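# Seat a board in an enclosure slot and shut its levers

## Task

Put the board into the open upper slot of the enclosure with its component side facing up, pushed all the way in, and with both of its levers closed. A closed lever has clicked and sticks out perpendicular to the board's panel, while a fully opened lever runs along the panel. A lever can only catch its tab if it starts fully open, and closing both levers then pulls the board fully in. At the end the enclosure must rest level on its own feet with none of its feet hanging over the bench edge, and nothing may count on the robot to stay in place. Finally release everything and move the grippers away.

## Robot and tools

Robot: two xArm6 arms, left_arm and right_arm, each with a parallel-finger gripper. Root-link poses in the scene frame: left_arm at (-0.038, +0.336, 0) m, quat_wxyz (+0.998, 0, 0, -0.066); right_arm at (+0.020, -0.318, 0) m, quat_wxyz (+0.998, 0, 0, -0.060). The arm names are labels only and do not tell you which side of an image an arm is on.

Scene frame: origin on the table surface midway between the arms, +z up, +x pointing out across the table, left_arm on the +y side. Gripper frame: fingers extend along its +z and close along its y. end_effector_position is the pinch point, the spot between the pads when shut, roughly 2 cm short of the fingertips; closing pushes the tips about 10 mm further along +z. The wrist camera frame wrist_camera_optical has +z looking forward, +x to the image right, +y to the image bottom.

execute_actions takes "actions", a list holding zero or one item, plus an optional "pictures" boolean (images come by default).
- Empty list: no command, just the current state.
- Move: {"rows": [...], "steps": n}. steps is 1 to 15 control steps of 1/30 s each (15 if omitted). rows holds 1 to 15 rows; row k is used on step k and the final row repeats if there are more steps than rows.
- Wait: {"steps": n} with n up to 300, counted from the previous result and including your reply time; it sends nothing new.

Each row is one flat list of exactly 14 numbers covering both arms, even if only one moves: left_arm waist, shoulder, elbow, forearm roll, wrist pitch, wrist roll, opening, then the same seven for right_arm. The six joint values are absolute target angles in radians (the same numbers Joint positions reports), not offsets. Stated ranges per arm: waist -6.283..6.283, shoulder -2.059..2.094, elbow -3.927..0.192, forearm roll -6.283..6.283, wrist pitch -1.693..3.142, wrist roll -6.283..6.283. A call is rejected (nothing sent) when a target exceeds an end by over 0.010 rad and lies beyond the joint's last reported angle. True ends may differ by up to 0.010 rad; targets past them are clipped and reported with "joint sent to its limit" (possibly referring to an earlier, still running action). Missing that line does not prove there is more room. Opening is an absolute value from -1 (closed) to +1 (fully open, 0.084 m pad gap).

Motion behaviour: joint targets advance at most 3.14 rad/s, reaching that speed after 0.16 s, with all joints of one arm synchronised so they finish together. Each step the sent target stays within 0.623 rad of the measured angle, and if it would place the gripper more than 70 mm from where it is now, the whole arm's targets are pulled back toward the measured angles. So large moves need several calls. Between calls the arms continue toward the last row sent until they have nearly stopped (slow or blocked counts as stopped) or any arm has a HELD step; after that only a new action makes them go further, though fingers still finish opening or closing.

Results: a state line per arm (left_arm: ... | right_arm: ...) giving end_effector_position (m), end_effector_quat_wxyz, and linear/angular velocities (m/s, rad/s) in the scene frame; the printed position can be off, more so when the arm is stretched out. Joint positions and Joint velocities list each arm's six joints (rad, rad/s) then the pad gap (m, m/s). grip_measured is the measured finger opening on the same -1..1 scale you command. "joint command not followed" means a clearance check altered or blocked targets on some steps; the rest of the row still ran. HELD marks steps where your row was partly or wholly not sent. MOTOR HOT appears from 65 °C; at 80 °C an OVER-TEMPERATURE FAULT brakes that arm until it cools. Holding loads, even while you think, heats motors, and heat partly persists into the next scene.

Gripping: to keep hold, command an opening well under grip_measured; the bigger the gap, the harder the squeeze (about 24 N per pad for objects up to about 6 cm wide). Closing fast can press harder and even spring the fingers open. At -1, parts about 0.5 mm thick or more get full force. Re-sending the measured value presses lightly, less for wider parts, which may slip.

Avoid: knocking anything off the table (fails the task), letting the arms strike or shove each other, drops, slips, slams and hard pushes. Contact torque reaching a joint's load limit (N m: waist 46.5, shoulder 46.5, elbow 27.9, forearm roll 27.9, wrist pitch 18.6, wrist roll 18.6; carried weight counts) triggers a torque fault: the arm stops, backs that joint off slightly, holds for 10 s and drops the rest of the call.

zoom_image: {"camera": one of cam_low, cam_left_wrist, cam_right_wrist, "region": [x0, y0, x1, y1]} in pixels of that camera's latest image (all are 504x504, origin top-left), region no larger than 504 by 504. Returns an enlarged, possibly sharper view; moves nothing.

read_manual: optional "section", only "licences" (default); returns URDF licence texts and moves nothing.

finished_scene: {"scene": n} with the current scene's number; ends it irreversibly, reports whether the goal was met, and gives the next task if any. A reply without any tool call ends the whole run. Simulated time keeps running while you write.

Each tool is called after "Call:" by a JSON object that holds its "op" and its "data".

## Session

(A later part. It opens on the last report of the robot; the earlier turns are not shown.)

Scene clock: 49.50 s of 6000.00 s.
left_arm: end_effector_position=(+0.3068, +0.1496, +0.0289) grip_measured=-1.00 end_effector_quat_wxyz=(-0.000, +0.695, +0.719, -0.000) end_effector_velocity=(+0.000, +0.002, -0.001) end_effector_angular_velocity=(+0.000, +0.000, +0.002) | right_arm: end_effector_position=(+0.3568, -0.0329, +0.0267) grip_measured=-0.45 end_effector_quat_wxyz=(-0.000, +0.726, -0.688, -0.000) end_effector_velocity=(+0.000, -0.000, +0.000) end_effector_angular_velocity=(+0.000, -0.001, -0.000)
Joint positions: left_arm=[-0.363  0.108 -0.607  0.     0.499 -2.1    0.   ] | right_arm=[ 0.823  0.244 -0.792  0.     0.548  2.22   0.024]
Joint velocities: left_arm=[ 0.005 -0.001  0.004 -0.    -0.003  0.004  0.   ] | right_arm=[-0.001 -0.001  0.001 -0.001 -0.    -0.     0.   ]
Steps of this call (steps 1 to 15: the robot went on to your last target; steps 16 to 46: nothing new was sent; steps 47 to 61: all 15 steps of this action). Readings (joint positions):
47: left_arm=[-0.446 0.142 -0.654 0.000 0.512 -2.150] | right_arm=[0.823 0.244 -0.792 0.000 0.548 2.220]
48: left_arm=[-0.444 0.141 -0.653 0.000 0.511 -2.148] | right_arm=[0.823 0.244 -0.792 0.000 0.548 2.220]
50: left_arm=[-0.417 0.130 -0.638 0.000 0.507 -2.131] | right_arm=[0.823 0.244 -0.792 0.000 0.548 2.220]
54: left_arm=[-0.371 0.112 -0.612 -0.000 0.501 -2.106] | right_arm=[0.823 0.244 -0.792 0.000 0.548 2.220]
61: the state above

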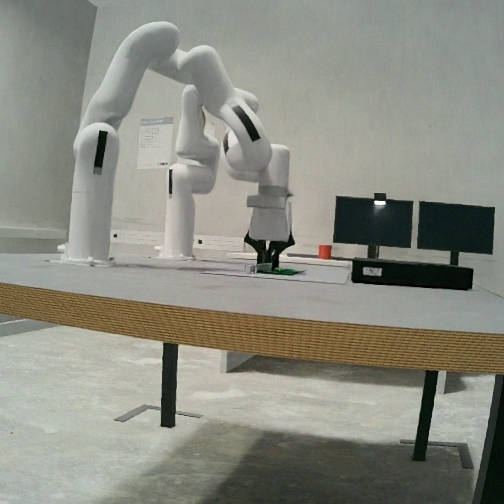

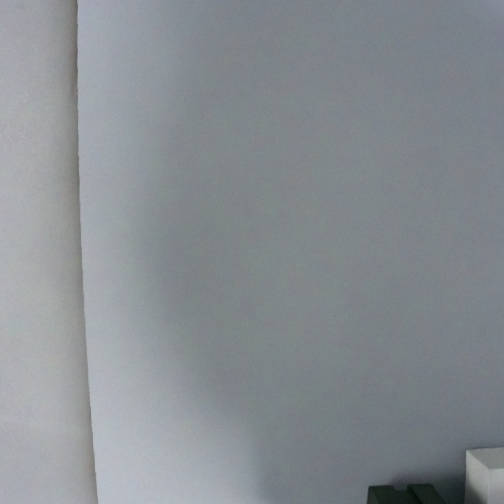

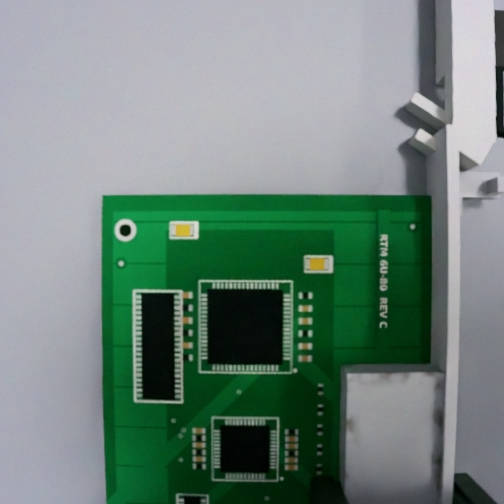

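Call:
{"op": "execute_actions", "data": {"actions": [{"rows":[[-0.36,-0.1,-0.5,0,0.4,-1.5,-1,0.8226,0.18,-0.799,0,0.619,2.22,-0.9]]}], "pictures": false}}

Call:
{"op": "execute_actions", "data": {"actions": [{"rows":[[-0.25,-0.1,-0.3,0,-1.0,0,-1,0.7471,0.4505,-1.202,0,0.7515,2.115,-0.9]]}], "pictures": false}}

Call:
{"op": "execute_actions", "data": {"actions": [{"rows":[[-0.25,0.5,-0.1,0,-1.55,0,-1,0.7471,0.4505,-1.202,0,0.7515,2.115,-0.9]]}], "pictures": false}}

Call:
{"op": "execute_actions", "data": {"actions": [{"steps":40}]}}

Call:
{"op": "zoom_image", "data": {"camera": "cam_low", "region": [270,230,390,295]}}

Scene clock: 58.90 s of 6000.00 s.
left_arm: end_effector_position=(+0.3209, +0.1436, +0.0846) grip_measured=-1.00 end_effector_quat_wxyz=(+0.083, +0.868, +0.487, +0.053) end_effector_velocity=(-0.013, +0.007, -0.003) end_effector_angular_velocity=(+0.033, -0.023, -0.201) | right_arm: end_effector_position=(+0.3560, -0.0334, +0.0508) grip_measured=-0.45 end_effector_quat_wxyz=(+0.002, +0.726, -0.688, -0.000) end_effector_velocity=(+0.007, +0.004, +0.008) end_effector_angular_velocity=(+0.014, -0.016, -0.006)
Joint positions: left_arm=[-0.36  -0.096 -0.504  0.     0.402 -1.516  0.   ] | right_arm=[ 0.823  0.181 -0.797 -0.     0.619  2.22   0.024]
Joint velocities: left_arm=[-0.    -0.041  0.06  -0.    -0.024  0.205  0.   ] | right_arm=[-0.003 -0.009 -0.012  0.001 -0.001  0.003  0.   ]
Steps of this call (steps 1 to 15: the robot went on to your last target; steps 16 to 90: nothing new was sent; then 5.90 s passed at rest; steps 91 to 105: all 15 steps of this action). Readings (joint positions):
91: left_arm=[-0.363 0.108 -0.607 -0.000 0.499 -2.100] | right_arm=[0.823 0.244 -0.792 0.000 0.548 2.220]
92: left_arm=[-0.362 0.107 -0.606 -0.000 0.499 -2.097] | right_arm=[0.823 0.242 -0.792 -0.000 0.551 2.220]
94: left_arm=[-0.362 0.095 -0.598 -0.000 0.492 -2.056] | right_arm=[0.822 0.221 -0.791 0.000 0.578 2.220]
98: left_arm=[-0.361 0.000 -0.550 -0.000 0.448 -1.787] | right_arm=[0.822 0.186 -0.801 0.000 0.609 2.220]
105: the state above

Scene clock: 59.40 s of 6000.00 s.
left_arm: end_effector_position=(+0.4013, +0.1536, +0.1675) grip_measured=-1.00 end_effector_quat_wxyz=(+0.210, +0.901, +0.125, +0.358) end_effector_velocity=(+0.155, -0.052, +0.381) end_effector_angular_velocity=(+0.525, -1.963, -1.046) | right_arm: end_effector_position=(+0.4533, -0.0030, +0.0507) grip_measured=-0.45 end_effector_quat_wxyz=(+0.000, +0.735, -0.678, -0.000) end_effector_velocity=(+0.021, +0.005, -0.008) end_effector_angular_velocity=(-0.015, +0.021, +0.024)
Joint positions: left_arm=[-0.261 -0.1   -0.322 -0.    -0.436 -0.669  0.   ] | right_arm=[ 0.749  0.444 -1.19  -0.     0.747  2.118  0.024]
Joint velocities: left_arm=[ 0.025 -0.005  0.033  0.001 -1.64   1.636  0.   ] | right_arm=[-0.016  0.088 -0.119  0.     0.058 -0.04   0.   ]
Steps of this call (steps 1 to 15: all 15 steps of this action). Readings (joint positions):
1: left_arm=[-0.360 -0.097 -0.502 0.000 0.401 -1.510] | right_arm=[0.823 0.181 -0.798 -0.000 0.619 2.220]
2: left_arm=[-0.360 -0.098 -0.500 0.000 0.398 -1.504] | right_arm=[0.822 0.182 -0.801 -0.000 0.620 2.219]
4: left_arm=[-0.353 -0.098 -0.488 0.000 0.357 -1.460] | right_arm=[0.816 0.209 -0.837 -0.000 0.635 2.208]
8: left_arm=[-0.306 -0.099 -0.401 -0.000 0.080 -1.184] | right_arm=[0.780 0.333 -1.027 -0.000 0.693 2.161]
15: the state above

Scene clock: 59.90 s of 6000.00 s.
left_arm: end_effector_position=(+0.3425, +0.1819, +0.0920) grip_measured=-1.00 end_effector_quat_wxyz=(+0.124, +0.873, -0.106, +0.460) end_effector_velocity=(-0.200, +0.089, +0.015) end_effector_angular_velocity=(+0.513, -1.110, -0.565) | right_arm: end_effector_position=(+0.4560, -0.0021, +0.0510) grip_measured=-0.45 end_effector_quat_wxyz=(+0.000, +0.736, -0.677, -0.000) end_effector_velocity=(+0.001, -0.000, -0.000) end_effector_angular_velocity=(+0.001, -0.000, -0.002)
Joint positions: left_arm=[-0.253  0.344 -0.156  0.    -1.18  -0.143  0.   ] | right_arm=[ 0.747  0.45  -1.202  0.     0.752  2.115  0.024]
Joint velocities: left_arm=[ 0.018  1.204  0.451  0.    -2.492  1.066  0.   ] | right_arm=[-0.001  0.001 -0.002  0.001  0.     0.     0.   ]
Steps of this call (steps 1 to 15: all 15 steps of this action). Readings (joint positions):
1: left_arm=[-0.260 -0.100 -0.320 0.000 -0.490 -0.614] | right_arm=[0.748 0.446 -1.193 0.000 0.749 2.117]
2: left_arm=[-0.259 -0.099 -0.318 0.000 -0.542 -0.563] | right_arm=[0.748 0.447 -1.196 0.000 0.750 2.116]
4: left_arm=[-0.258 -0.069 -0.309 0.000 -0.615 -0.492] | right_arm=[0.748 0.449 -1.198 0.000 0.751 2.116]
8: left_arm=[-0.257 0.069 -0.253 0.000 -0.735 -0.392] | right_arm=[0.747 0.450 -1.201 0.000 0.751 2.115]
15: the state above

Scene clock: 61.23 s of 6000.00 s.
left_arm: end_effector_position=(+0.3164, +0.1935, +0.1120) grip_measured=-1.00 end_effector_quat_wxyz=(+0.103, +0.824, -0.159, +0.534) end_effector_velocity=(+0.000, -0.000, +0.001) end_effector_angular_velocity=(-0.001, -0.004, -0.001) | right_arm: end_effector_position=(+0.4561, -0.0021, +0.0510) grip_measured=-0.45 end_effector_quat_wxyz=(+0.000, +0.736, -0.677, +0.000) end_effector_velocity=(-0.000, -0.000, -0.000) end_effector_angular_velocity=(-0.001, +0.000, -0.000)
Joint positions: left_arm=[-0.25  0.5  -0.1  -0.   -1.55 -0.    0.  ] | right_arm=[ 0.747  0.451 -1.202  0.     0.752  2.115  0.024]
Joint velocities: left_arm=[-0.    -0.    -0.    -0.    -0.003  0.001  0.   ] | right_arm=[ 0.    -0.     0.001 -0.001  0.001  0.001 -0.   ]
Steps of this call (steps 1 to 30: the robot went on to your last target; steps 31 to 40: nothing new was sent). Readings (joint positions):
1: left_arm=[-0.252 0.382 -0.142 0.000 -1.262 -0.109] | right_arm=[0.747 0.450 -1.202 0.000 0.752 2.115]
2: left_arm=[-0.251 0.415 -0.129 0.000 -1.337 -0.079] | right_arm=[0.747 0.450 -1.202 0.000 0.752 2.115]
4: left_arm=[-0.251 0.462 -0.112 0.000 -1.452 -0.036] | right_arm=[0.747 0.450 -1.202 0.000 0.752 2.115]
8: left_arm=[-0.250 0.493 -0.103 0.000 -1.533 -0.006] | right_arm=[0.747 0.450 -1.202 0.000 0.752 2.115]
40: the state above
All arms were judged still, so your last target was given up. Only a new action makes them travel on or press farther. Fingers that are still opening or closing keep moving.

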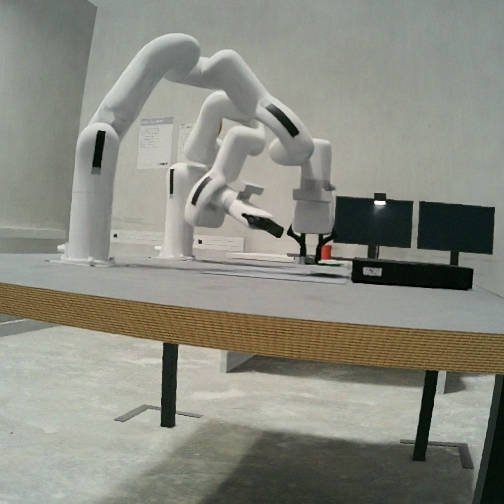

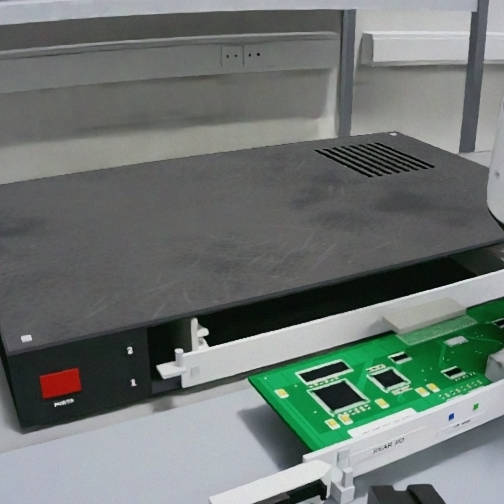

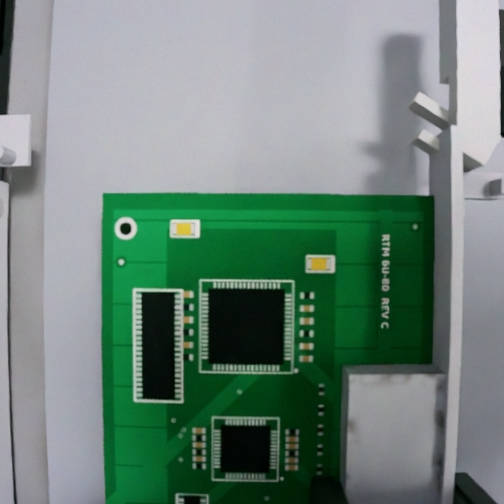

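Region (270, 230, 390, 295) of cam_low's 504x504 image, scaled by 4.200, with more detail than that image has; it fills the top 273 rows of this view, and the rest is white.

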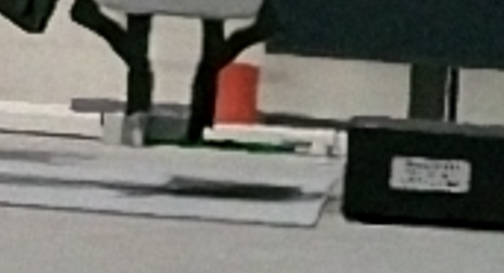

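Call:
{"op": "execute_actions", "data": {"actions": [{"rows":[[-0.25,0.5,-0.1,0,-1.55,0,-1,0.7569,0.4695,-1.243,0,0.7735,2.125,-0.9]]}], "pictures": false}}

Call:
{"op": "execute_actions", "data": {"actions": [{"rows":[[-0.25,0.5,-0.1,0,-1.55,0,-1,0.7427,0.507,-1.303,0,0.796,2.1105,-0.9]]}]}}

Call:
{"op": "zoom_image", "data": {"camera": "cam_low", "region": [290,240,370,290]}}

Call:
{"op": "zoom_image", "data": {"camera": "cam_left_wrist", "region": [150,290,290,400]}}

Scene clock: 69.17 s of 6000.00 s.
left_arm: end_effector_position=(+0.3164, +0.1935, +0.1120) grip_measured=-1.00 end_effector_quat_wxyz=(+0.103, +0.824, -0.159, +0.534) end_effector_velocity=(-0.000, +0.000, +0.000) end_effector_angular_velocity=(-0.000, -0.001, -0.000) | right_arm: end_effector_position=(+0.4598, +0.0072, +0.0540) grip_measured=-0.45 end_effector_quat_wxyz=(+0.000, +0.736, -0.677, -0.000) end_effector_velocity=(+0.002, +0.000, +0.001) end_effector_angular_velocity=(+0.002, -0.003, -0.003)
Joint positions: left_arm=[-0.25  0.5  -0.1   0.   -1.55 -0.    0.  ] | right_arm=[ 0.757  0.469 -1.242  0.     0.773  2.125  0.024]
Joint velocities: left_arm=[ 0.    -0.     0.001 -0.    -0.001  0.     0.   ] | right_arm=[-0.002  0.001 -0.004 -0.     0.     0.001 -0.   ]
Steps of this call (steps 1 to 90: nothing new was sent; then 4.43 s passed at rest; steps 91 to 105: all 15 steps of this action). Readings (joint positions):
91: left_arm=[-0.250 0.500 -0.100 -0.000 -1.550 0.000] | right_arm=[0.747 0.451 -1.202 -0.000 0.752 2.115]
92: left_arm=[-0.250 0.500 -0.100 -0.000 -1.550 -0.000] | right_arm=[0.748 0.452 -1.204 0.000 0.753 2.116]
94: left_arm=[-0.250 0.500 -0.100 0.000 -1.550 0.000] | right_arm=[0.751 0.459 -1.220 -0.000 0.762 2.120]
98: left_arm=[-0.250 0.500 -0.100 0.000 -1.550 0.000] | right_arm=[0.756 0.467 -1.240 -0.000 0.771 2.124]
105: the state above

Scene clock: 69.67 s of 6000.00 s.
left_arm: end_effector_position=(+0.3164, +0.1935, +0.1120) grip_measured=-1.00 end_effector_quat_wxyz=(+0.103, +0.824, -0.159, +0.534) end_effector_velocity=(-0.000, -0.000, -0.000) end_effector_angular_velocity=(+0.001, +0.001, -0.001) | right_arm: end_effector_position=(+0.4746, +0.0085, +0.0540) grip_measured=-0.45 end_effector_quat_wxyz=(+0.000, +0.736, -0.677, -0.000) end_effector_velocity=(+0.002, -0.000, +0.001) end_effector_angular_velocity=(+0.001, -0.001, -0.001)
Joint positions: left_arm=[-0.25  0.5  -0.1  -0.   -1.55  0.    0.  ] | right_arm=[ 0.743  0.507 -1.302  0.     0.796  2.111  0.024]
Joint velocities: left_arm=[-0.     0.001 -0.     0.     0.     0.     0.   ] | right_arm=[-0.002  0.001 -0.005 -0.     0.002 -0.001  0.   ]
Steps of this call (steps 1 to 15: all 15 steps of this action). Readings (joint positions):
1: left_arm=[-0.250 0.500 -0.100 0.000 -1.550 -0.000] | right_arm=[0.757 0.469 -1.243 0.000 0.773 2.125]
2: left_arm=[-0.250 0.500 -0.100 0.000 -1.550 0.000] | right_arm=[0.756 0.471 -1.245 0.000 0.775 2.124]
4: left_arm=[-0.250 0.500 -0.100 -0.000 -1.550 -0.000] | right_arm=[0.752 0.485 -1.267 0.000 0.783 2.119]
8: left_arm=[-0.250 0.500 -0.100 0.000 -1.550 0.000] | right_arm=[0.744 0.503 -1.297 -0.000 0.793 2.112]
15: the state above

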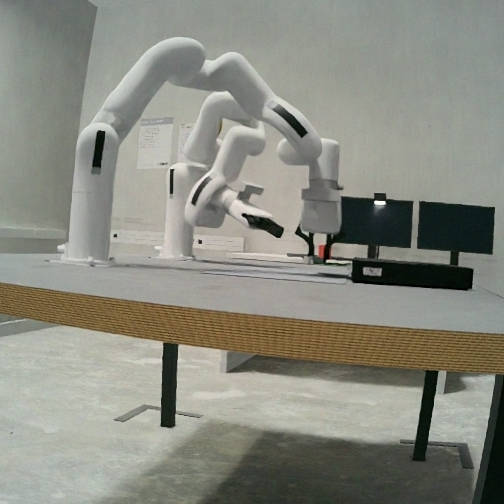

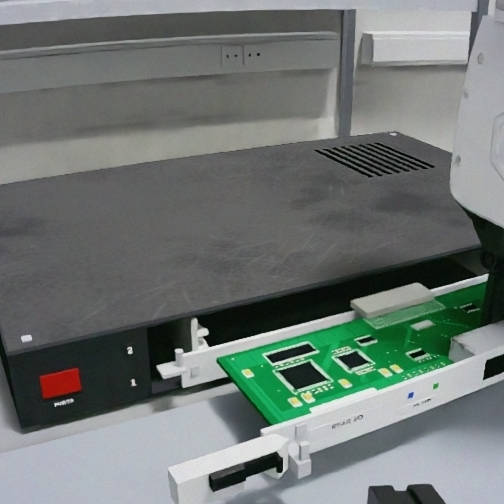

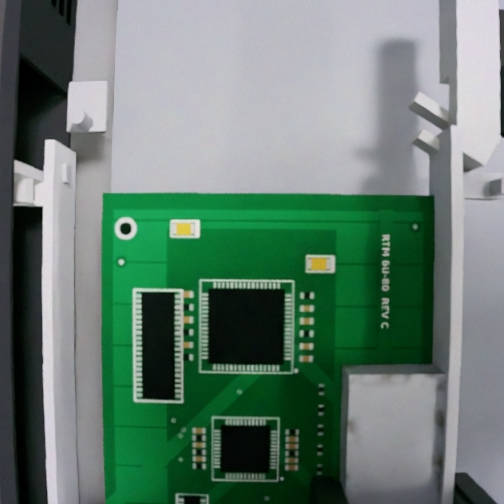

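Region (290, 240, 370, 290) of cam_low's 504x504 image, scaled by 6.300, with more detail than that image has; it fills the top 315 rows of this view, and the rest is white.

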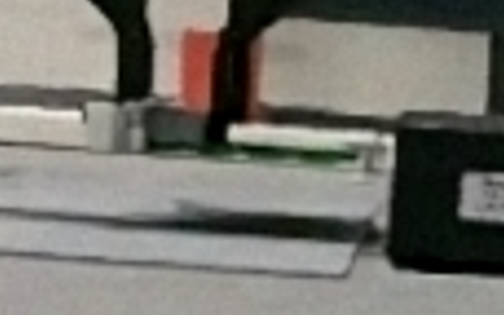

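Region (150, 290, 290, 400) of cam_left_wrist's 504x504 image, scaled by 3.600, with more detail than that image has; it fills the top 396 rows of this view, and the rest is white.

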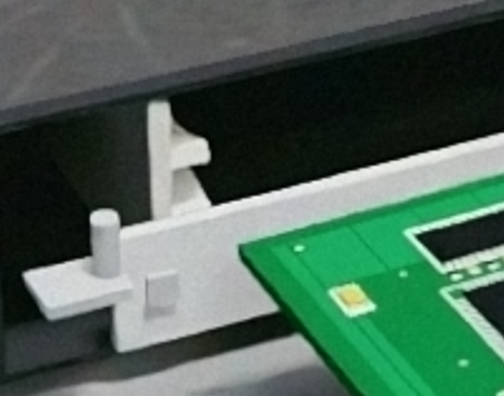

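Call:
{"op": "execute_actions", "data": {"actions": [{"rows":[[-0.25,0.5,-0.1,0,-1.55,0,-1,0.7275,0.551,-1.375,0,0.824,2.0955,-0.9]]}]}}

Call:
{"op": "zoom_image", "data": {"camera": "cam_left_wrist", "region": [150,290,290,400]}}

Scene clock: 72.93 s of 6000.00 s.
left_arm: end_effector_position=(+0.3164, +0.1935, +0.1120) grip_measured=-1.00 end_effector_quat_wxyz=(+0.103, +0.824, -0.159, +0.534) end_effector_velocity=(-0.000, +0.000, -0.001) end_effector_angular_velocity=(-0.000, +0.003, +0.001) | right_arm: end_effector_position=(+0.4915, +0.0099, +0.0540) grip_measured=-0.45 end_effector_quat_wxyz=(+0.000, +0.736, -0.677, -0.000) end_effector_velocity=(+0.003, +0.001, +0.002) end_effector_angular_velocity=(+0.003, -0.004, -0.001)
Joint positions: left_arm=[-0.25  0.5  -0.1   0.   -1.55  0.    0.  ] | right_arm=[ 0.728  0.551 -1.374  0.     0.824  2.096  0.024]
Joint velocities: left_arm=[ 0.     0.    -0.     0.     0.003 -0.001  0.   ] | right_arm=[-0.002  0.001 -0.007  0.     0.001 -0.001 -0.   ]
Steps of this call (steps 1 to 15: the robot went on to your last target; steps 16 to 83: nothing new was sent; steps 84 to 98: all 15 steps of this action). Readings (joint positions):
84: left_arm=[-0.250 0.500 -0.100 -0.000 -1.550 -0.000] | right_arm=[0.743 0.507 -1.303 0.000 0.796 2.110]
85: left_arm=[-0.250 0.500 -0.100 -0.000 -1.550 0.000] | right_arm=[0.742 0.508 -1.305 0.000 0.797 2.110]
87: left_arm=[-0.250 0.500 -0.100 0.000 -1.550 -0.000] | right_arm=[0.738 0.524 -1.331 0.000 0.808 2.104]
91: left_arm=[-0.250 0.500 -0.100 -0.000 -1.550 0.000] | right_arm=[0.729 0.546 -1.367 -0.000 0.820 2.097]
98: the state above

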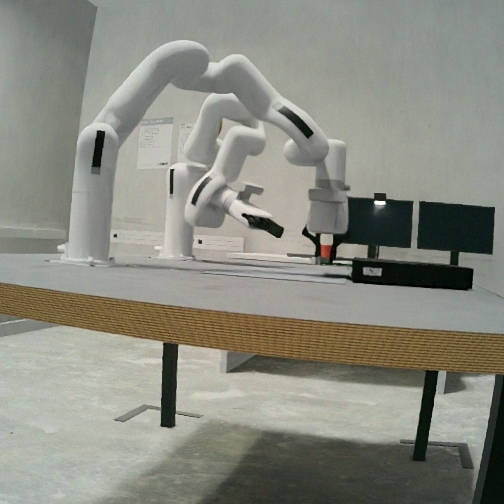

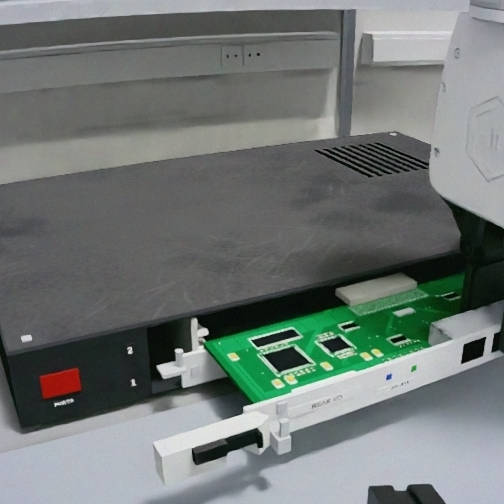

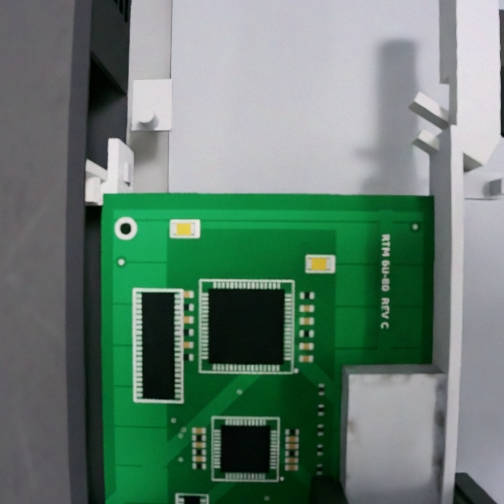

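Region (150, 290, 290, 400) of cam_left_wrist's 504x504 image, scaled by 3.600, with more detail than that image has; it fills the top 396 rows of this view, and the rest is white.

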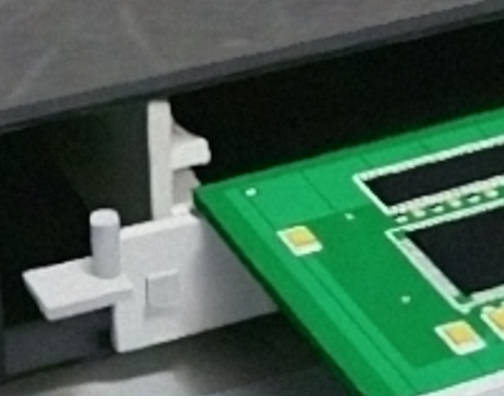

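Call:
{"op": "execute_actions", "data": {"actions": [{"rows":[[-0.25,0.5,-0.1,0,-1.55,0,-1,0.72,0.575,-1.415,0,0.84,2.095,-0.9],[-0.25,0.5,-0.1,0,-1.55,0,-1,0.72,0.575,-1.415,0,0.84,2.095,-0.9],[-0.25,0.5,-0.1,0,-1.55,0,-1,0.72,0.575,-1.415,0,0.84,2.095,-0.9],[-0.25,0.5,-0.1,0,-1.55,0,-1,0.72,0.575,-1.415,0,0.84,2.095,-0.9],[-0.25,0.5,-0.1,0,-1.55,0,-1,0.72,0.575,-1.415,0,0.84,2.095,-0.9],[-0.25,0.5,-0.1,0,-1.55,0,-1,0.7125,0.599,-1.455,0,0.856,2.088,-0.9]]}]}}

Call:
{"op": "zoom_image", "data": {"camera": "cam_left_wrist", "region": [150,290,290,400]}}

Scene clock: 79.00 s of 6000.00 s.
left_arm: end_effector_position=(+0.3164, +0.1935, +0.1120) grip_measured=-1.00 end_effector_quat_wxyz=(+0.103, +0.824, -0.159, +0.534) end_effector_velocity=(-0.000, +0.000, -0.000) end_effector_angular_velocity=(+0.002, +0.001, -0.000) | right_arm: end_effector_position=(+0.5088, +0.0112, +0.0539) grip_measured=-0.45 end_effector_quat_wxyz=(+0.000, +0.733, -0.680, -0.000) end_effector_velocity=(+0.003, +0.002, -0.000) end_effector_angular_velocity=(-0.002, +0.002, +0.003)
Joint positions: left_arm=[-0.25  0.5  -0.1  -0.   -1.55  0.    0.  ] | right_arm=[ 0.713  0.598 -1.452  0.     0.855  2.088  0.024]
Joint velocities: left_arm=[0.    0.    0.001 0.    0.001 0.001 0.   ] | right_arm=[-0.     0.014 -0.023 -0.     0.012 -0.003  0.   ]
Steps of this call (steps 1 to 15: the robot went on to your last target; steps 16 to 90: nothing new was sent; then 2.57 s passed at rest; steps 91 to 105: all 15 steps of this action). Readings (joint positions):
91: left_arm=[-0.250 0.500 -0.100 -0.000 -1.550 -0.000] | right_arm=[0.727 0.551 -1.375 0.000 0.824 2.095]
92: left_arm=[-0.250 0.500 -0.100 -0.000 -1.550 -0.000] | right_arm=[0.727 0.552 -1.377 0.000 0.825 2.095]
94: left_arm=[-0.250 0.500 -0.100 0.000 -1.550 -0.000] | right_arm=[0.724 0.562 -1.393 0.000 0.831 2.095]
98: left_arm=[-0.250 0.500 -0.100 -0.000 -1.550 -0.000] | right_arm=[0.719 0.578 -1.420 0.000 0.843 2.093]
105: the state above

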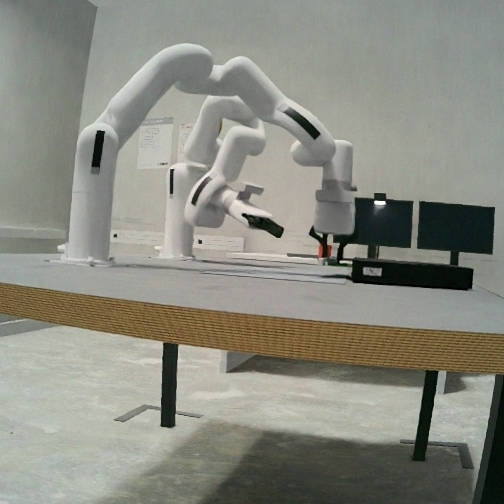

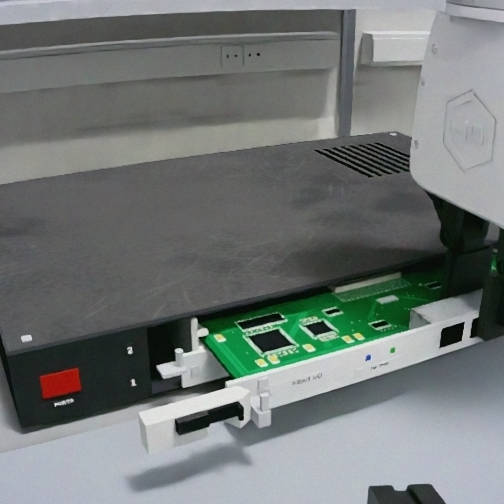

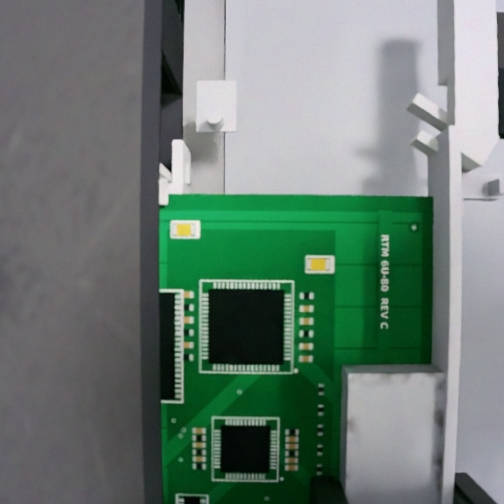

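Region (150, 290, 290, 400) of cam_left_wrist's 504x504 image, scaled by 3.600, with more detail than that image has; it fills the top 396 rows of this view, and the rest is white.

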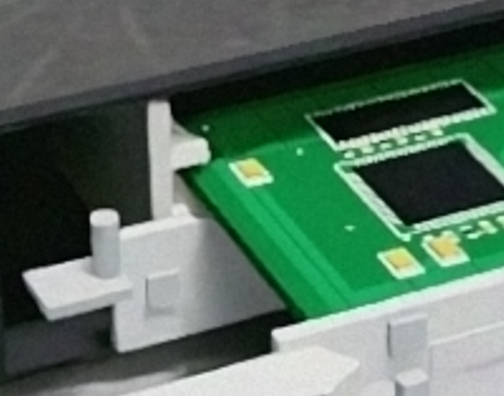

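Call:
{"op": "execute_actions", "data": {"actions": [{"rows":[[-0.142,0,-0.6,0,-0.6,-1,-1,0.6938,0.665,-1.5655,0,0.9005,2.069,-0.9]]}], "pictures": false}}

Call:
{"op": "execute_actions", "data": {"actions": [{"rows":[[-0.142,0,-0.8,0,0.8,-1.92,-1,0.6938,0.665,-1.5655,0,0.9005,2.069,-0.25]]}]}}

Call:
{"op": "execute_actions", "data": {"actions": [{"rows":[[-0.142,0,-0.8,0,0.8,-1.92,-1,0.6938,0.595,-1.59,0,0.995,2.069,-0.25]]}], "pictures": false}}

Call:
{"op": "execute_actions", "data": {"actions": [{"rows":[[-0.142,0,-0.8,0,0.8,-1.92,-1,0.538,0.293,-1.128,0,0.835,1.91,-1]]}], "pictures": false}}

Call:
{"op": "execute_actions", "data": {"actions": [{"rows":[[-0.142,0.317,-1.166,0,0.849,-1.92,-1,0.538,0.293,-1.128,0,0.835,1.91,-1]]}], "pictures": false}}

Call:
{"op": "execute_actions", "data": {"actions": [{"steps":15}]}}

Scene clock: 87.43 s of 6000.00 s.
left_arm: end_effector_position=(+0.4400, +0.1755, +0.2005) grip_measured=-1.00 end_effector_quat_wxyz=(+0.216, +0.805, +0.040, +0.551) end_effector_velocity=(+0.256, -0.013, +0.200) end_effector_angular_velocity=(-1.224, +0.536, +0.555) | right_arm: end_effector_position=(+0.5322, +0.0132, +0.0542) grip_measured=-0.45 end_effector_quat_wxyz=(+0.000, +0.733, -0.680, -0.000) end_effector_velocity=(+0.001, +0.000, -0.000) end_effector_angular_velocity=(-0.002, +0.001, -0.001)
Joint positions: left_arm=[-0.192  0.23  -0.37   0.    -1.127 -0.423  0.   ] | right_arm=[ 0.694  0.664 -1.564 -0.     0.9    2.069  0.024]
Joint velocities: left_arm=[ 0.137 -0.634 -0.631  0.     1.383 -1.395  0.   ] | right_arm=[ 0.     0.004 -0.007 -0.001  0.005  0.001  0.   ]
Steps of this call (steps 1 to 15: the robot went on to your last target; steps 16 to 90: nothing new was sent; then 4.93 s passed at rest; steps 91 to 105: all 15 steps of this action). Readings (joint positions):
91: left_arm=[-0.250 0.500 -0.100 0.000 -1.550 -0.000] | right_arm=[0.712 0.599 -1.455 -0.000 0.856 2.088]
92: left_arm=[-0.250 0.498 -0.101 0.000 -1.547 -0.003] | right_arm=[0.712 0.600 -1.458 0.000 0.858 2.087]
94: left_arm=[-0.243 0.470 -0.127 0.000 -1.508 -0.042] | right_arm=[0.708 0.620 -1.490 0.000 0.872 2.082]
98: left_arm=[-0.223 0.376 -0.225 -0.000 -1.389 -0.161] | right_arm=[0.696 0.657 -1.552 0.000 0.894 2.071]
105: the state above

Scene clock: 87.93 s of 6000.00 s.
left_arm: end_effector_position=(+0.5335, +0.1728, +0.2606) grip_measured=-1.00 end_effector_quat_wxyz=(+0.328, +0.763, +0.468, +0.301) end_effector_velocity=(-0.102, +0.056, -0.292) end_effector_angular_velocity=(-1.444, +2.455, +1.603) | right_arm: end_effector_position=(+0.5322, +0.0136, +0.0546) grip_measured=-0.27 end_effector_quat_wxyz=(-0.000, +0.734, -0.680, -0.000) end_effector_velocity=(+0.001, -0.002, -0.003) end_effector_angular_velocity=(-0.001, +0.002, -0.004)
Joint positions: left_arm=[-0.146  0.017 -0.764 -0.    -0.177 -1.379  0.   ] | right_arm=[ 0.694  0.665 -1.565  0.     0.901  2.069  0.032]
Joint velocities: left_arm=[ 0.043 -0.206 -0.416 -0.     2.587 -2.586  0.   ] | right_arm=[-0.003  0.004  0.001  0.    -0.003  0.001 -0.   ]
Steps of this call (steps 1 to 15: all 15 steps of this action). Readings (joint positions):
1: left_arm=[-0.187 0.209 -0.391 0.000 -1.080 -0.472] | right_arm=[0.694 0.665 -1.565 0.000 0.900 2.069]
2: left_arm=[-0.183 0.189 -0.413 -0.000 -1.033 -0.521] | right_arm=[0.694 0.665 -1.565 0.000 0.900 2.069]
4: left_arm=[-0.176 0.159 -0.466 -0.000 -0.950 -0.606] | right_arm=[0.694 0.664 -1.566 -0.000 0.900 2.069]
8: left_arm=[-0.165 0.109 -0.575 0.000 -0.753 -0.801] | right_arm=[0.695 0.663 -1.566 0.000 0.902 2.069]
15: the state above

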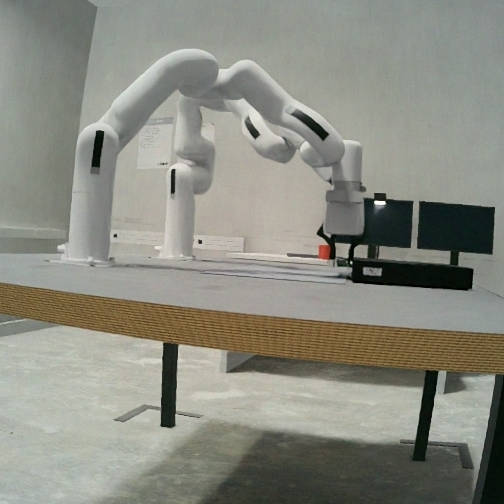

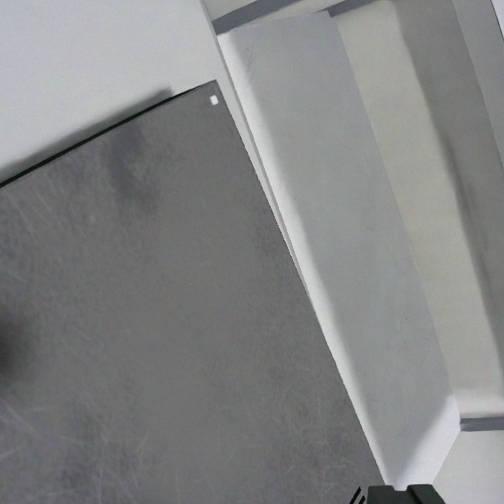

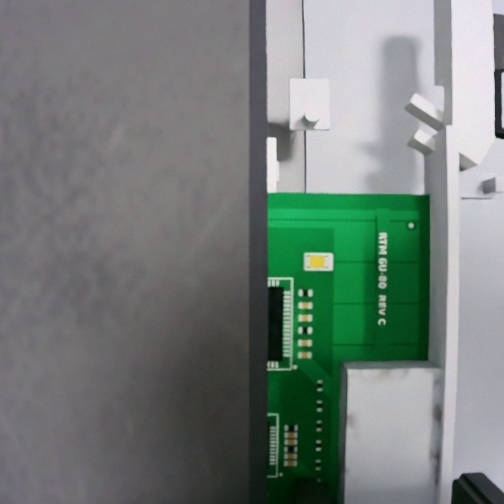

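Scene clock: 88.43 s of 6000.00 s.
left_arm: end_effector_position=(+0.3980, +0.2132, +0.1239) grip_measured=-1.00 end_effector_quat_wxyz=(+0.043, +0.693, +0.719, +0.023) end_effector_velocity=(-0.265, +0.076, -0.104) end_effector_angular_velocity=(+0.270, +1.114, +0.429) | right_arm: end_effector_position=(+0.5311, +0.0121, +0.0979) grip_measured=-0.27 end_effector_quat_wxyz=(+0.001, +0.733, -0.680, -0.000) end_effector_velocity=(+0.002, +0.003, +0.009) end_effector_angular_velocity=(+0.007, -0.010, +0.002)
Joint positions: left_arm=[-0.142  0.002 -0.796  0.     0.697 -1.882  0.   ] | right_arm=[ 0.694  0.597 -1.588 -0.     0.994  2.069  0.032]
Joint velocities: left_arm=[ 0.002 -0.014 -0.021 -0.     1.181 -0.428  0.   ] | right_arm=[ 0.003 -0.009 -0.011  0.001  0.008  0.     0.   ]
Steps of this call (steps 1 to 15: all 15 steps of this action). Readings (joint positions):
1: left_arm=[-0.145 0.012 -0.775 -0.000 -0.093 -1.463] | right_arm=[0.694 0.665 -1.565 0.000 0.901 2.069]
2: left_arm=[-0.144 0.009 -0.781 -0.000 -0.016 -1.538] | right_arm=[0.694 0.663 -1.566 0.000 0.904 2.069]
4: left_arm=[-0.144 0.007 -0.784 -0.000 0.112 -1.646] | right_arm=[0.693 0.645 -1.571 -0.001 0.933 2.069]
8: left_arm=[-0.143 0.006 -0.788 0.000 0.331 -1.750] | right_arm=[0.693 0.598 -1.595 -0.001 0.979 2.069]
15: the state above

Scene clock: 88.93 s of 6000.00 s.
left_arm: end_effector_position=(+0.3754, +0.2197, +0.1171) grip_measured=-1.00 end_effector_quat_wxyz=(+0.000, +0.680, +0.733, +0.000) end_effector_velocity=(-0.001, +0.000, -0.000) end_effector_angular_velocity=(+0.001, +0.003, +0.000) | right_arm: end_effector_position=(+0.4940, -0.1037, +0.1002) grip_measured=-1.00 end_effector_quat_wxyz=(+0.001, +0.734, -0.679, -0.000) end_effector_velocity=(-0.041, -0.070, -0.005) end_effector_angular_velocity=(+0.003, -0.005, +0.020)
Joint positions: left_arm=[-0.142 -0.    -0.8    0.     0.8   -1.92   0.   ] | right_arm=[ 0.545  0.308 -1.151 -0.     0.844  1.919  0.   ]
Joint velocities: left_arm=[ 0.    -0.     0.001  0.     0.003 -0.     0.   ] | right_arm=[-0.09  -0.196  0.303  0.    -0.113 -0.11   0.   ]
Steps of this call (steps 1 to 15: all 15 steps of this action). Readings (joint positions):
1: left_arm=[-0.142 0.001 -0.797 -0.000 0.731 -1.895] | right_arm=[0.694 0.596 -1.589 -0.000 0.994 2.069]
2: left_arm=[-0.142 0.001 -0.798 -0.000 0.755 -1.903] | right_arm=[0.693 0.594 -1.587 -0.000 0.993 2.068]
4: left_arm=[-0.142 0.000 -0.799 0.000 0.781 -1.913] | right_arm=[0.682 0.569 -1.549 0.000 0.977 2.054]
8: left_arm=[-0.142 -0.000 -0.800 0.000 0.796 -1.919] | right_arm=[0.619 0.452 -1.371 -0.000 0.918 1.994]
15: the state above

Scene clock: 89.43 s of 6000.00 s.
left_arm: end_effector_position=(+0.4639, +0.1948, +0.1009) grip_measured=-1.00 end_effector_quat_wxyz=(-0.001, +0.680, +0.733, -0.000) end_effector_velocity=(+0.027, -0.007, +0.005) end_effector_angular_velocity=(-0.006, -0.020, +0.003) | right_arm: end_effector_position=(+0.4910, -0.1087, +0.1000) grip_measured=-1.00 end_effector_quat_wxyz=(-0.000, +0.735, -0.679, +0.000) end_effector_velocity=(-0.000, -0.001, -0.000) end_effector_angular_velocity=(-0.001, +0.001, +0.000)
Joint positions: left_arm=[-0.142  0.311 -1.157  0.     0.848 -1.92   0.   ] | right_arm=[ 0.538  0.293 -1.128  0.     0.835  1.91   0.   ]
Joint velocities: left_arm=[ 0.001  0.063 -0.101  0.     0.017 -0.002  0.   ] | right_arm=[-0.002 -0.001  0.002 -0.     0.001 -0.002  0.   ]
Steps of this call (steps 1 to 15: all 15 steps of this action). Readings (joint positions):
1: left_arm=[-0.142 -0.000 -0.800 0.000 0.800 -1.920] | right_arm=[0.542 0.303 -1.143 -0.000 0.841 1.916]
2: left_arm=[-0.142 0.002 -0.802 0.000 0.800 -1.920] | right_arm=[0.541 0.300 -1.138 0.000 0.839 1.914]
4: left_arm=[-0.142 0.035 -0.840 0.000 0.807 -1.920] | right_arm=[0.540 0.296 -1.133 0.000 0.837 1.912]
8: left_arm=[-0.142 0.196 -1.028 -0.000 0.829 -1.920] | right_arm=[0.539 0.294 -1.130 0.000 0.835 1.910]
15: the state above

Scene clock: 89.93 s of 6000.00 s.
left_arm: end_effector_position=(+0.4663, +0.1942, +0.1011) grip_measured=-1.00 end_effector_quat_wxyz=(+0.000, +0.680, +0.733, +0.000) end_effector_velocity=(-0.000, -0.000, -0.000) end_effector_angular_velocity=(+0.000, +0.001, -0.000) | right_arm: end_effector_position=(+0.4910, -0.1089, +0.1000) grip_measured=-1.00 end_effector_quat_wxyz=(+0.000, +0.735, -0.679, +0.000) end_effector_velocity=(-0.001, +0.000, -0.001) end_effector_angular_velocity=(-0.001, +0.002, +0.001)
Joint positions: left_arm=[-0.142  0.317 -1.166  0.     0.849 -1.92   0.   ] | right_arm=[ 0.538  0.293 -1.128  0.     0.835  1.91   0.   ]
Joint velocities: left_arm=[-0.     0.001 -0.001  0.     0.001  0.     0.   ] | right_arm=[ 0.001  0.001  0.001 -0.    -0.     0.001  0.   ]
Steps of this call (steps 1 to 15: the robot went on to your last target). Readings (joint positions):
1: left_arm=[-0.142 0.312 -1.160 0.000 0.848 -1.920] | right_arm=[0.538 0.293 -1.128 0.000 0.835 1.910]
2: left_arm=[-0.142 0.313 -1.162 0.000 0.849 -1.920] | right_arm=[0.538 0.293 -1.128 0.000 0.835 1.910]
4: left_arm=[-0.142 0.315 -1.164 0.000 0.849 -1.920] | right_arm=[0.538 0.293 -1.128 0.000 0.835 1.910]
8: left_arm=[-0.142 0.316 -1.165 0.000 0.849 -1.920] | right_arm=[0.538 0.293 -1.128 0.000 0.835 1.910]
15: the state above
All arms were judged still, so your last target was given up. Only a new action makes them travel on or press farther. Fingers that are still opening or closing keep moving.

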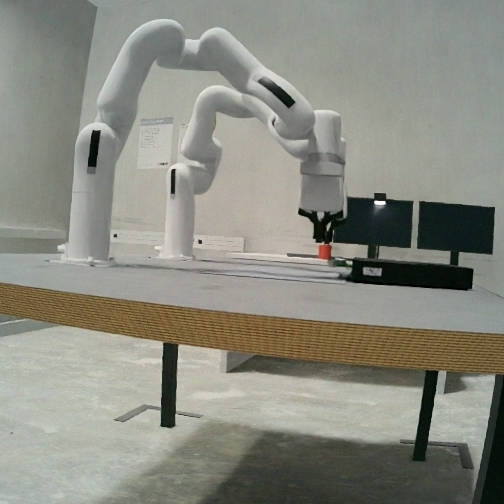

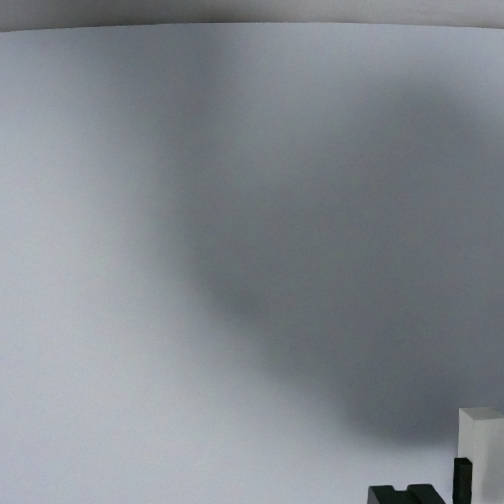

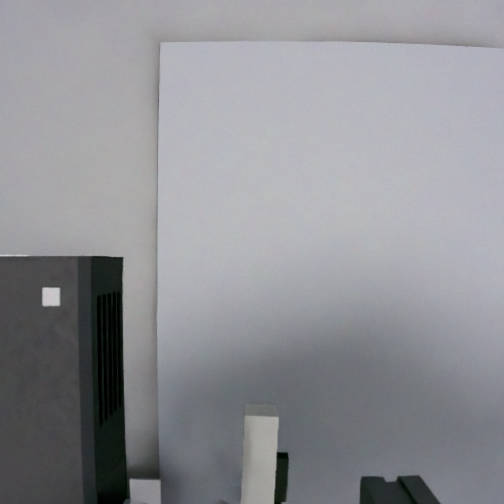

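Call:
{"op": "execute_actions", "data": {"actions": [{"rows":[[-0.142,0.407,-1.146,0,0.739,-1.92,-1,0.538,0.383,-1.108,0,0.725,1.91,-1]]}], "pictures": false}}

Call:
{"op": "execute_actions", "data": {"actions": [{"rows":[[-0.13,0.462,-1.232,0,0.77,-1.91,-1,0.527,0.434,-1.188,0,0.754,1.9,-1]]}], "pictures": false}}

Call:
{"op": "execute_actions", "data": {"actions": [{"rows":[[-0.117,0.517,-1.32,0,0.803,-1.9,-1,0.516,0.485,-1.268,0,0.783,1.887,-1]]}]}}

Scene clock: 94.20 s of 6000.00 s.
left_arm: end_effector_position=(+0.4690, +0.1934, +0.0560) grip_measured=-1.00 end_effector_quat_wxyz=(+0.001, +0.680, +0.733, +0.001) end_effector_velocity=(-0.005, +0.001, -0.008) end_effector_angular_velocity=(+0.003, +0.011, +0.000) | right_arm: end_effector_position=(+0.4934, -0.1078, +0.0557) grip_measured=-1.00 end_effector_quat_wxyz=(-0.001, +0.735, -0.679, +0.001) end_effector_velocity=(-0.004, -0.001, -0.007) end_effector_angular_velocity=(-0.004, +0.009, -0.001)
Joint positions: left_arm=[-0.142  0.405 -1.148 -0.     0.74  -1.92   0.   ] | right_arm=[ 0.538  0.381 -1.109 -0.     0.726  1.91   0.   ]
Joint velocities: left_arm=[-0.001  0.008  0.011  0.    -0.008 -0.001  0.   ] | right_arm=[ 0.001  0.008  0.009  0.    -0.008  0.002  0.   ]
Steps of this call (steps 1 to 90: nothing new was sent; then 0.77 s passed at rest; steps 91 to 105: all 15 steps of this action). Readings (joint positions):
91: left_arm=[-0.142 0.317 -1.166 0.000 0.849 -1.920] | right_arm=[0.538 0.293 -1.128 0.000 0.835 1.910]
92: left_arm=[-0.142 0.319 -1.166 -0.000 0.846 -1.920] | right_arm=[0.538 0.295 -1.128 -0.000 0.832 1.910]
94: left_arm=[-0.142 0.342 -1.165 -0.000 0.811 -1.920] | right_arm=[0.538 0.318 -1.127 -0.000 0.797 1.910]
98: left_arm=[-0.142 0.400 -1.143 0.000 0.755 -1.920] | right_arm=[0.538 0.376 -1.105 0.000 0.741 1.910]
105: the state above

Scene clock: 94.70 s of 6000.00 s.
left_arm: end_effector_position=(+0.4879, +0.1948, +0.0543) grip_measured=-1.00 end_effector_quat_wxyz=(-0.000, +0.679, +0.734, -0.000) end_effector_velocity=(+0.003, +0.000, +0.001) end_effector_angular_velocity=(-0.001, -0.005, +0.003) | right_arm: end_effector_position=(+0.5113, -0.1062, +0.0545) grip_measured=-1.00 end_effector_quat_wxyz=(+0.000, +0.734, -0.679, -0.000) end_effector_velocity=(+0.002, +0.000, +0.001) end_effector_angular_velocity=(+0.001, -0.002, -0.001)
Joint positions: left_arm=[-0.13   0.462 -1.231  0.     0.77  -1.91   0.   ] | right_arm=[ 0.527  0.434 -1.187 -0.     0.754  1.9    0.   ]
Joint velocities: left_arm=[ 0.002  0.005 -0.009  0.    -0.    -0.001  0.   ] | right_arm=[-0.001  0.003 -0.008  0.     0.002 -0.001  0.   ]
Steps of this call (steps 1 to 15: all 15 steps of this action). Readings (joint positions):
1: left_arm=[-0.142 0.406 -1.147 -0.000 0.739 -1.920] | right_arm=[0.538 0.382 -1.109 -0.000 0.725 1.910]
2: left_arm=[-0.142 0.408 -1.149 0.000 0.741 -1.920] | right_arm=[0.538 0.384 -1.111 0.000 0.727 1.910]
4: left_arm=[-0.138 0.426 -1.177 0.000 0.752 -1.916] | right_arm=[0.534 0.401 -1.138 0.000 0.737 1.906]
8: left_arm=[-0.131 0.456 -1.222 -0.000 0.766 -1.911] | right_arm=[0.528 0.428 -1.179 -0.000 0.750 1.901]
15: the state above

Scene clock: 95.20 s of 6000.00 s.
left_arm: end_effector_position=(+0.5063, +0.1970, +0.0533) grip_measured=-1.00 end_effector_quat_wxyz=(-0.002, +0.678, +0.735, -0.001) end_effector_velocity=(+0.001, +0.000, +0.001) end_effector_angular_velocity=(+0.000, +0.000, +0.000) | right_arm: end_effector_position=(+0.5290, -0.1050, +0.0538) grip_measured=-1.00 end_effector_quat_wxyz=(+0.001, +0.735, -0.678, -0.000) end_effector_velocity=(-0.000, +0.000, -0.000) end_effector_angular_velocity=(-0.001, +0.003, +0.003)
Joint positions: left_arm=[-0.118  0.517 -1.317 -0.     0.805 -1.9    0.   ] | right_arm=[ 0.516  0.485 -1.266  0.     0.784  1.887  0.   ]
Joint velocities: left_arm=[ 0.001  0.003 -0.007 -0.     0.004  0.001  0.   ] | right_arm=[ 0.     0.003 -0.004  0.     0.005 -0.003  0.   ]
Steps of this call (steps 1 to 15: all 15 steps of this action). Readings (joint positions):
1: left_arm=[-0.130 0.462 -1.231 0.000 0.770 -1.910] | right_arm=[0.527 0.434 -1.187 -0.000 0.754 1.900]
2: left_arm=[-0.130 0.463 -1.234 0.000 0.771 -1.910] | right_arm=[0.527 0.435 -1.190 0.000 0.755 1.900]
4: left_arm=[-0.126 0.481 -1.263 -0.000 0.783 -1.906] | right_arm=[0.523 0.453 -1.217 0.000 0.766 1.895]
8: left_arm=[-0.118 0.511 -1.310 -0.000 0.799 -1.901] | right_arm=[0.517 0.479 -1.259 0.000 0.780 1.889]
15: the state above

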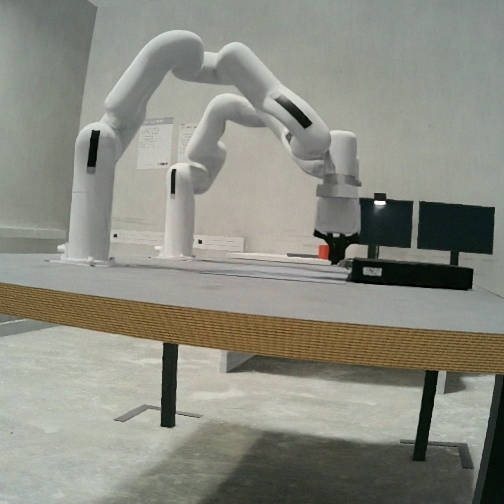

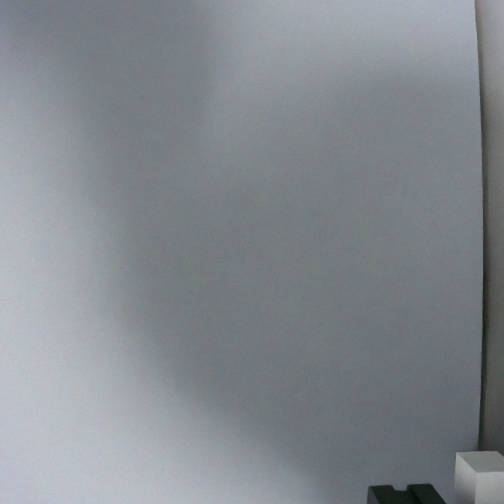

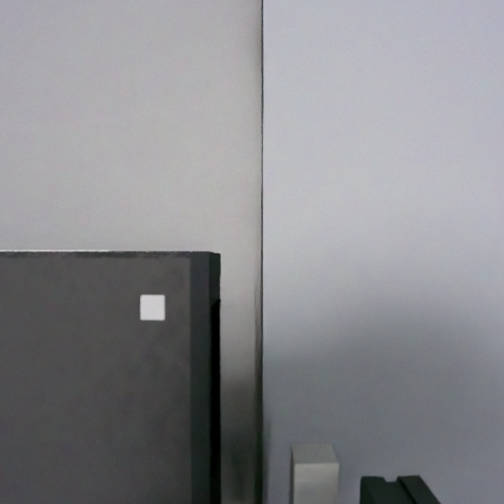

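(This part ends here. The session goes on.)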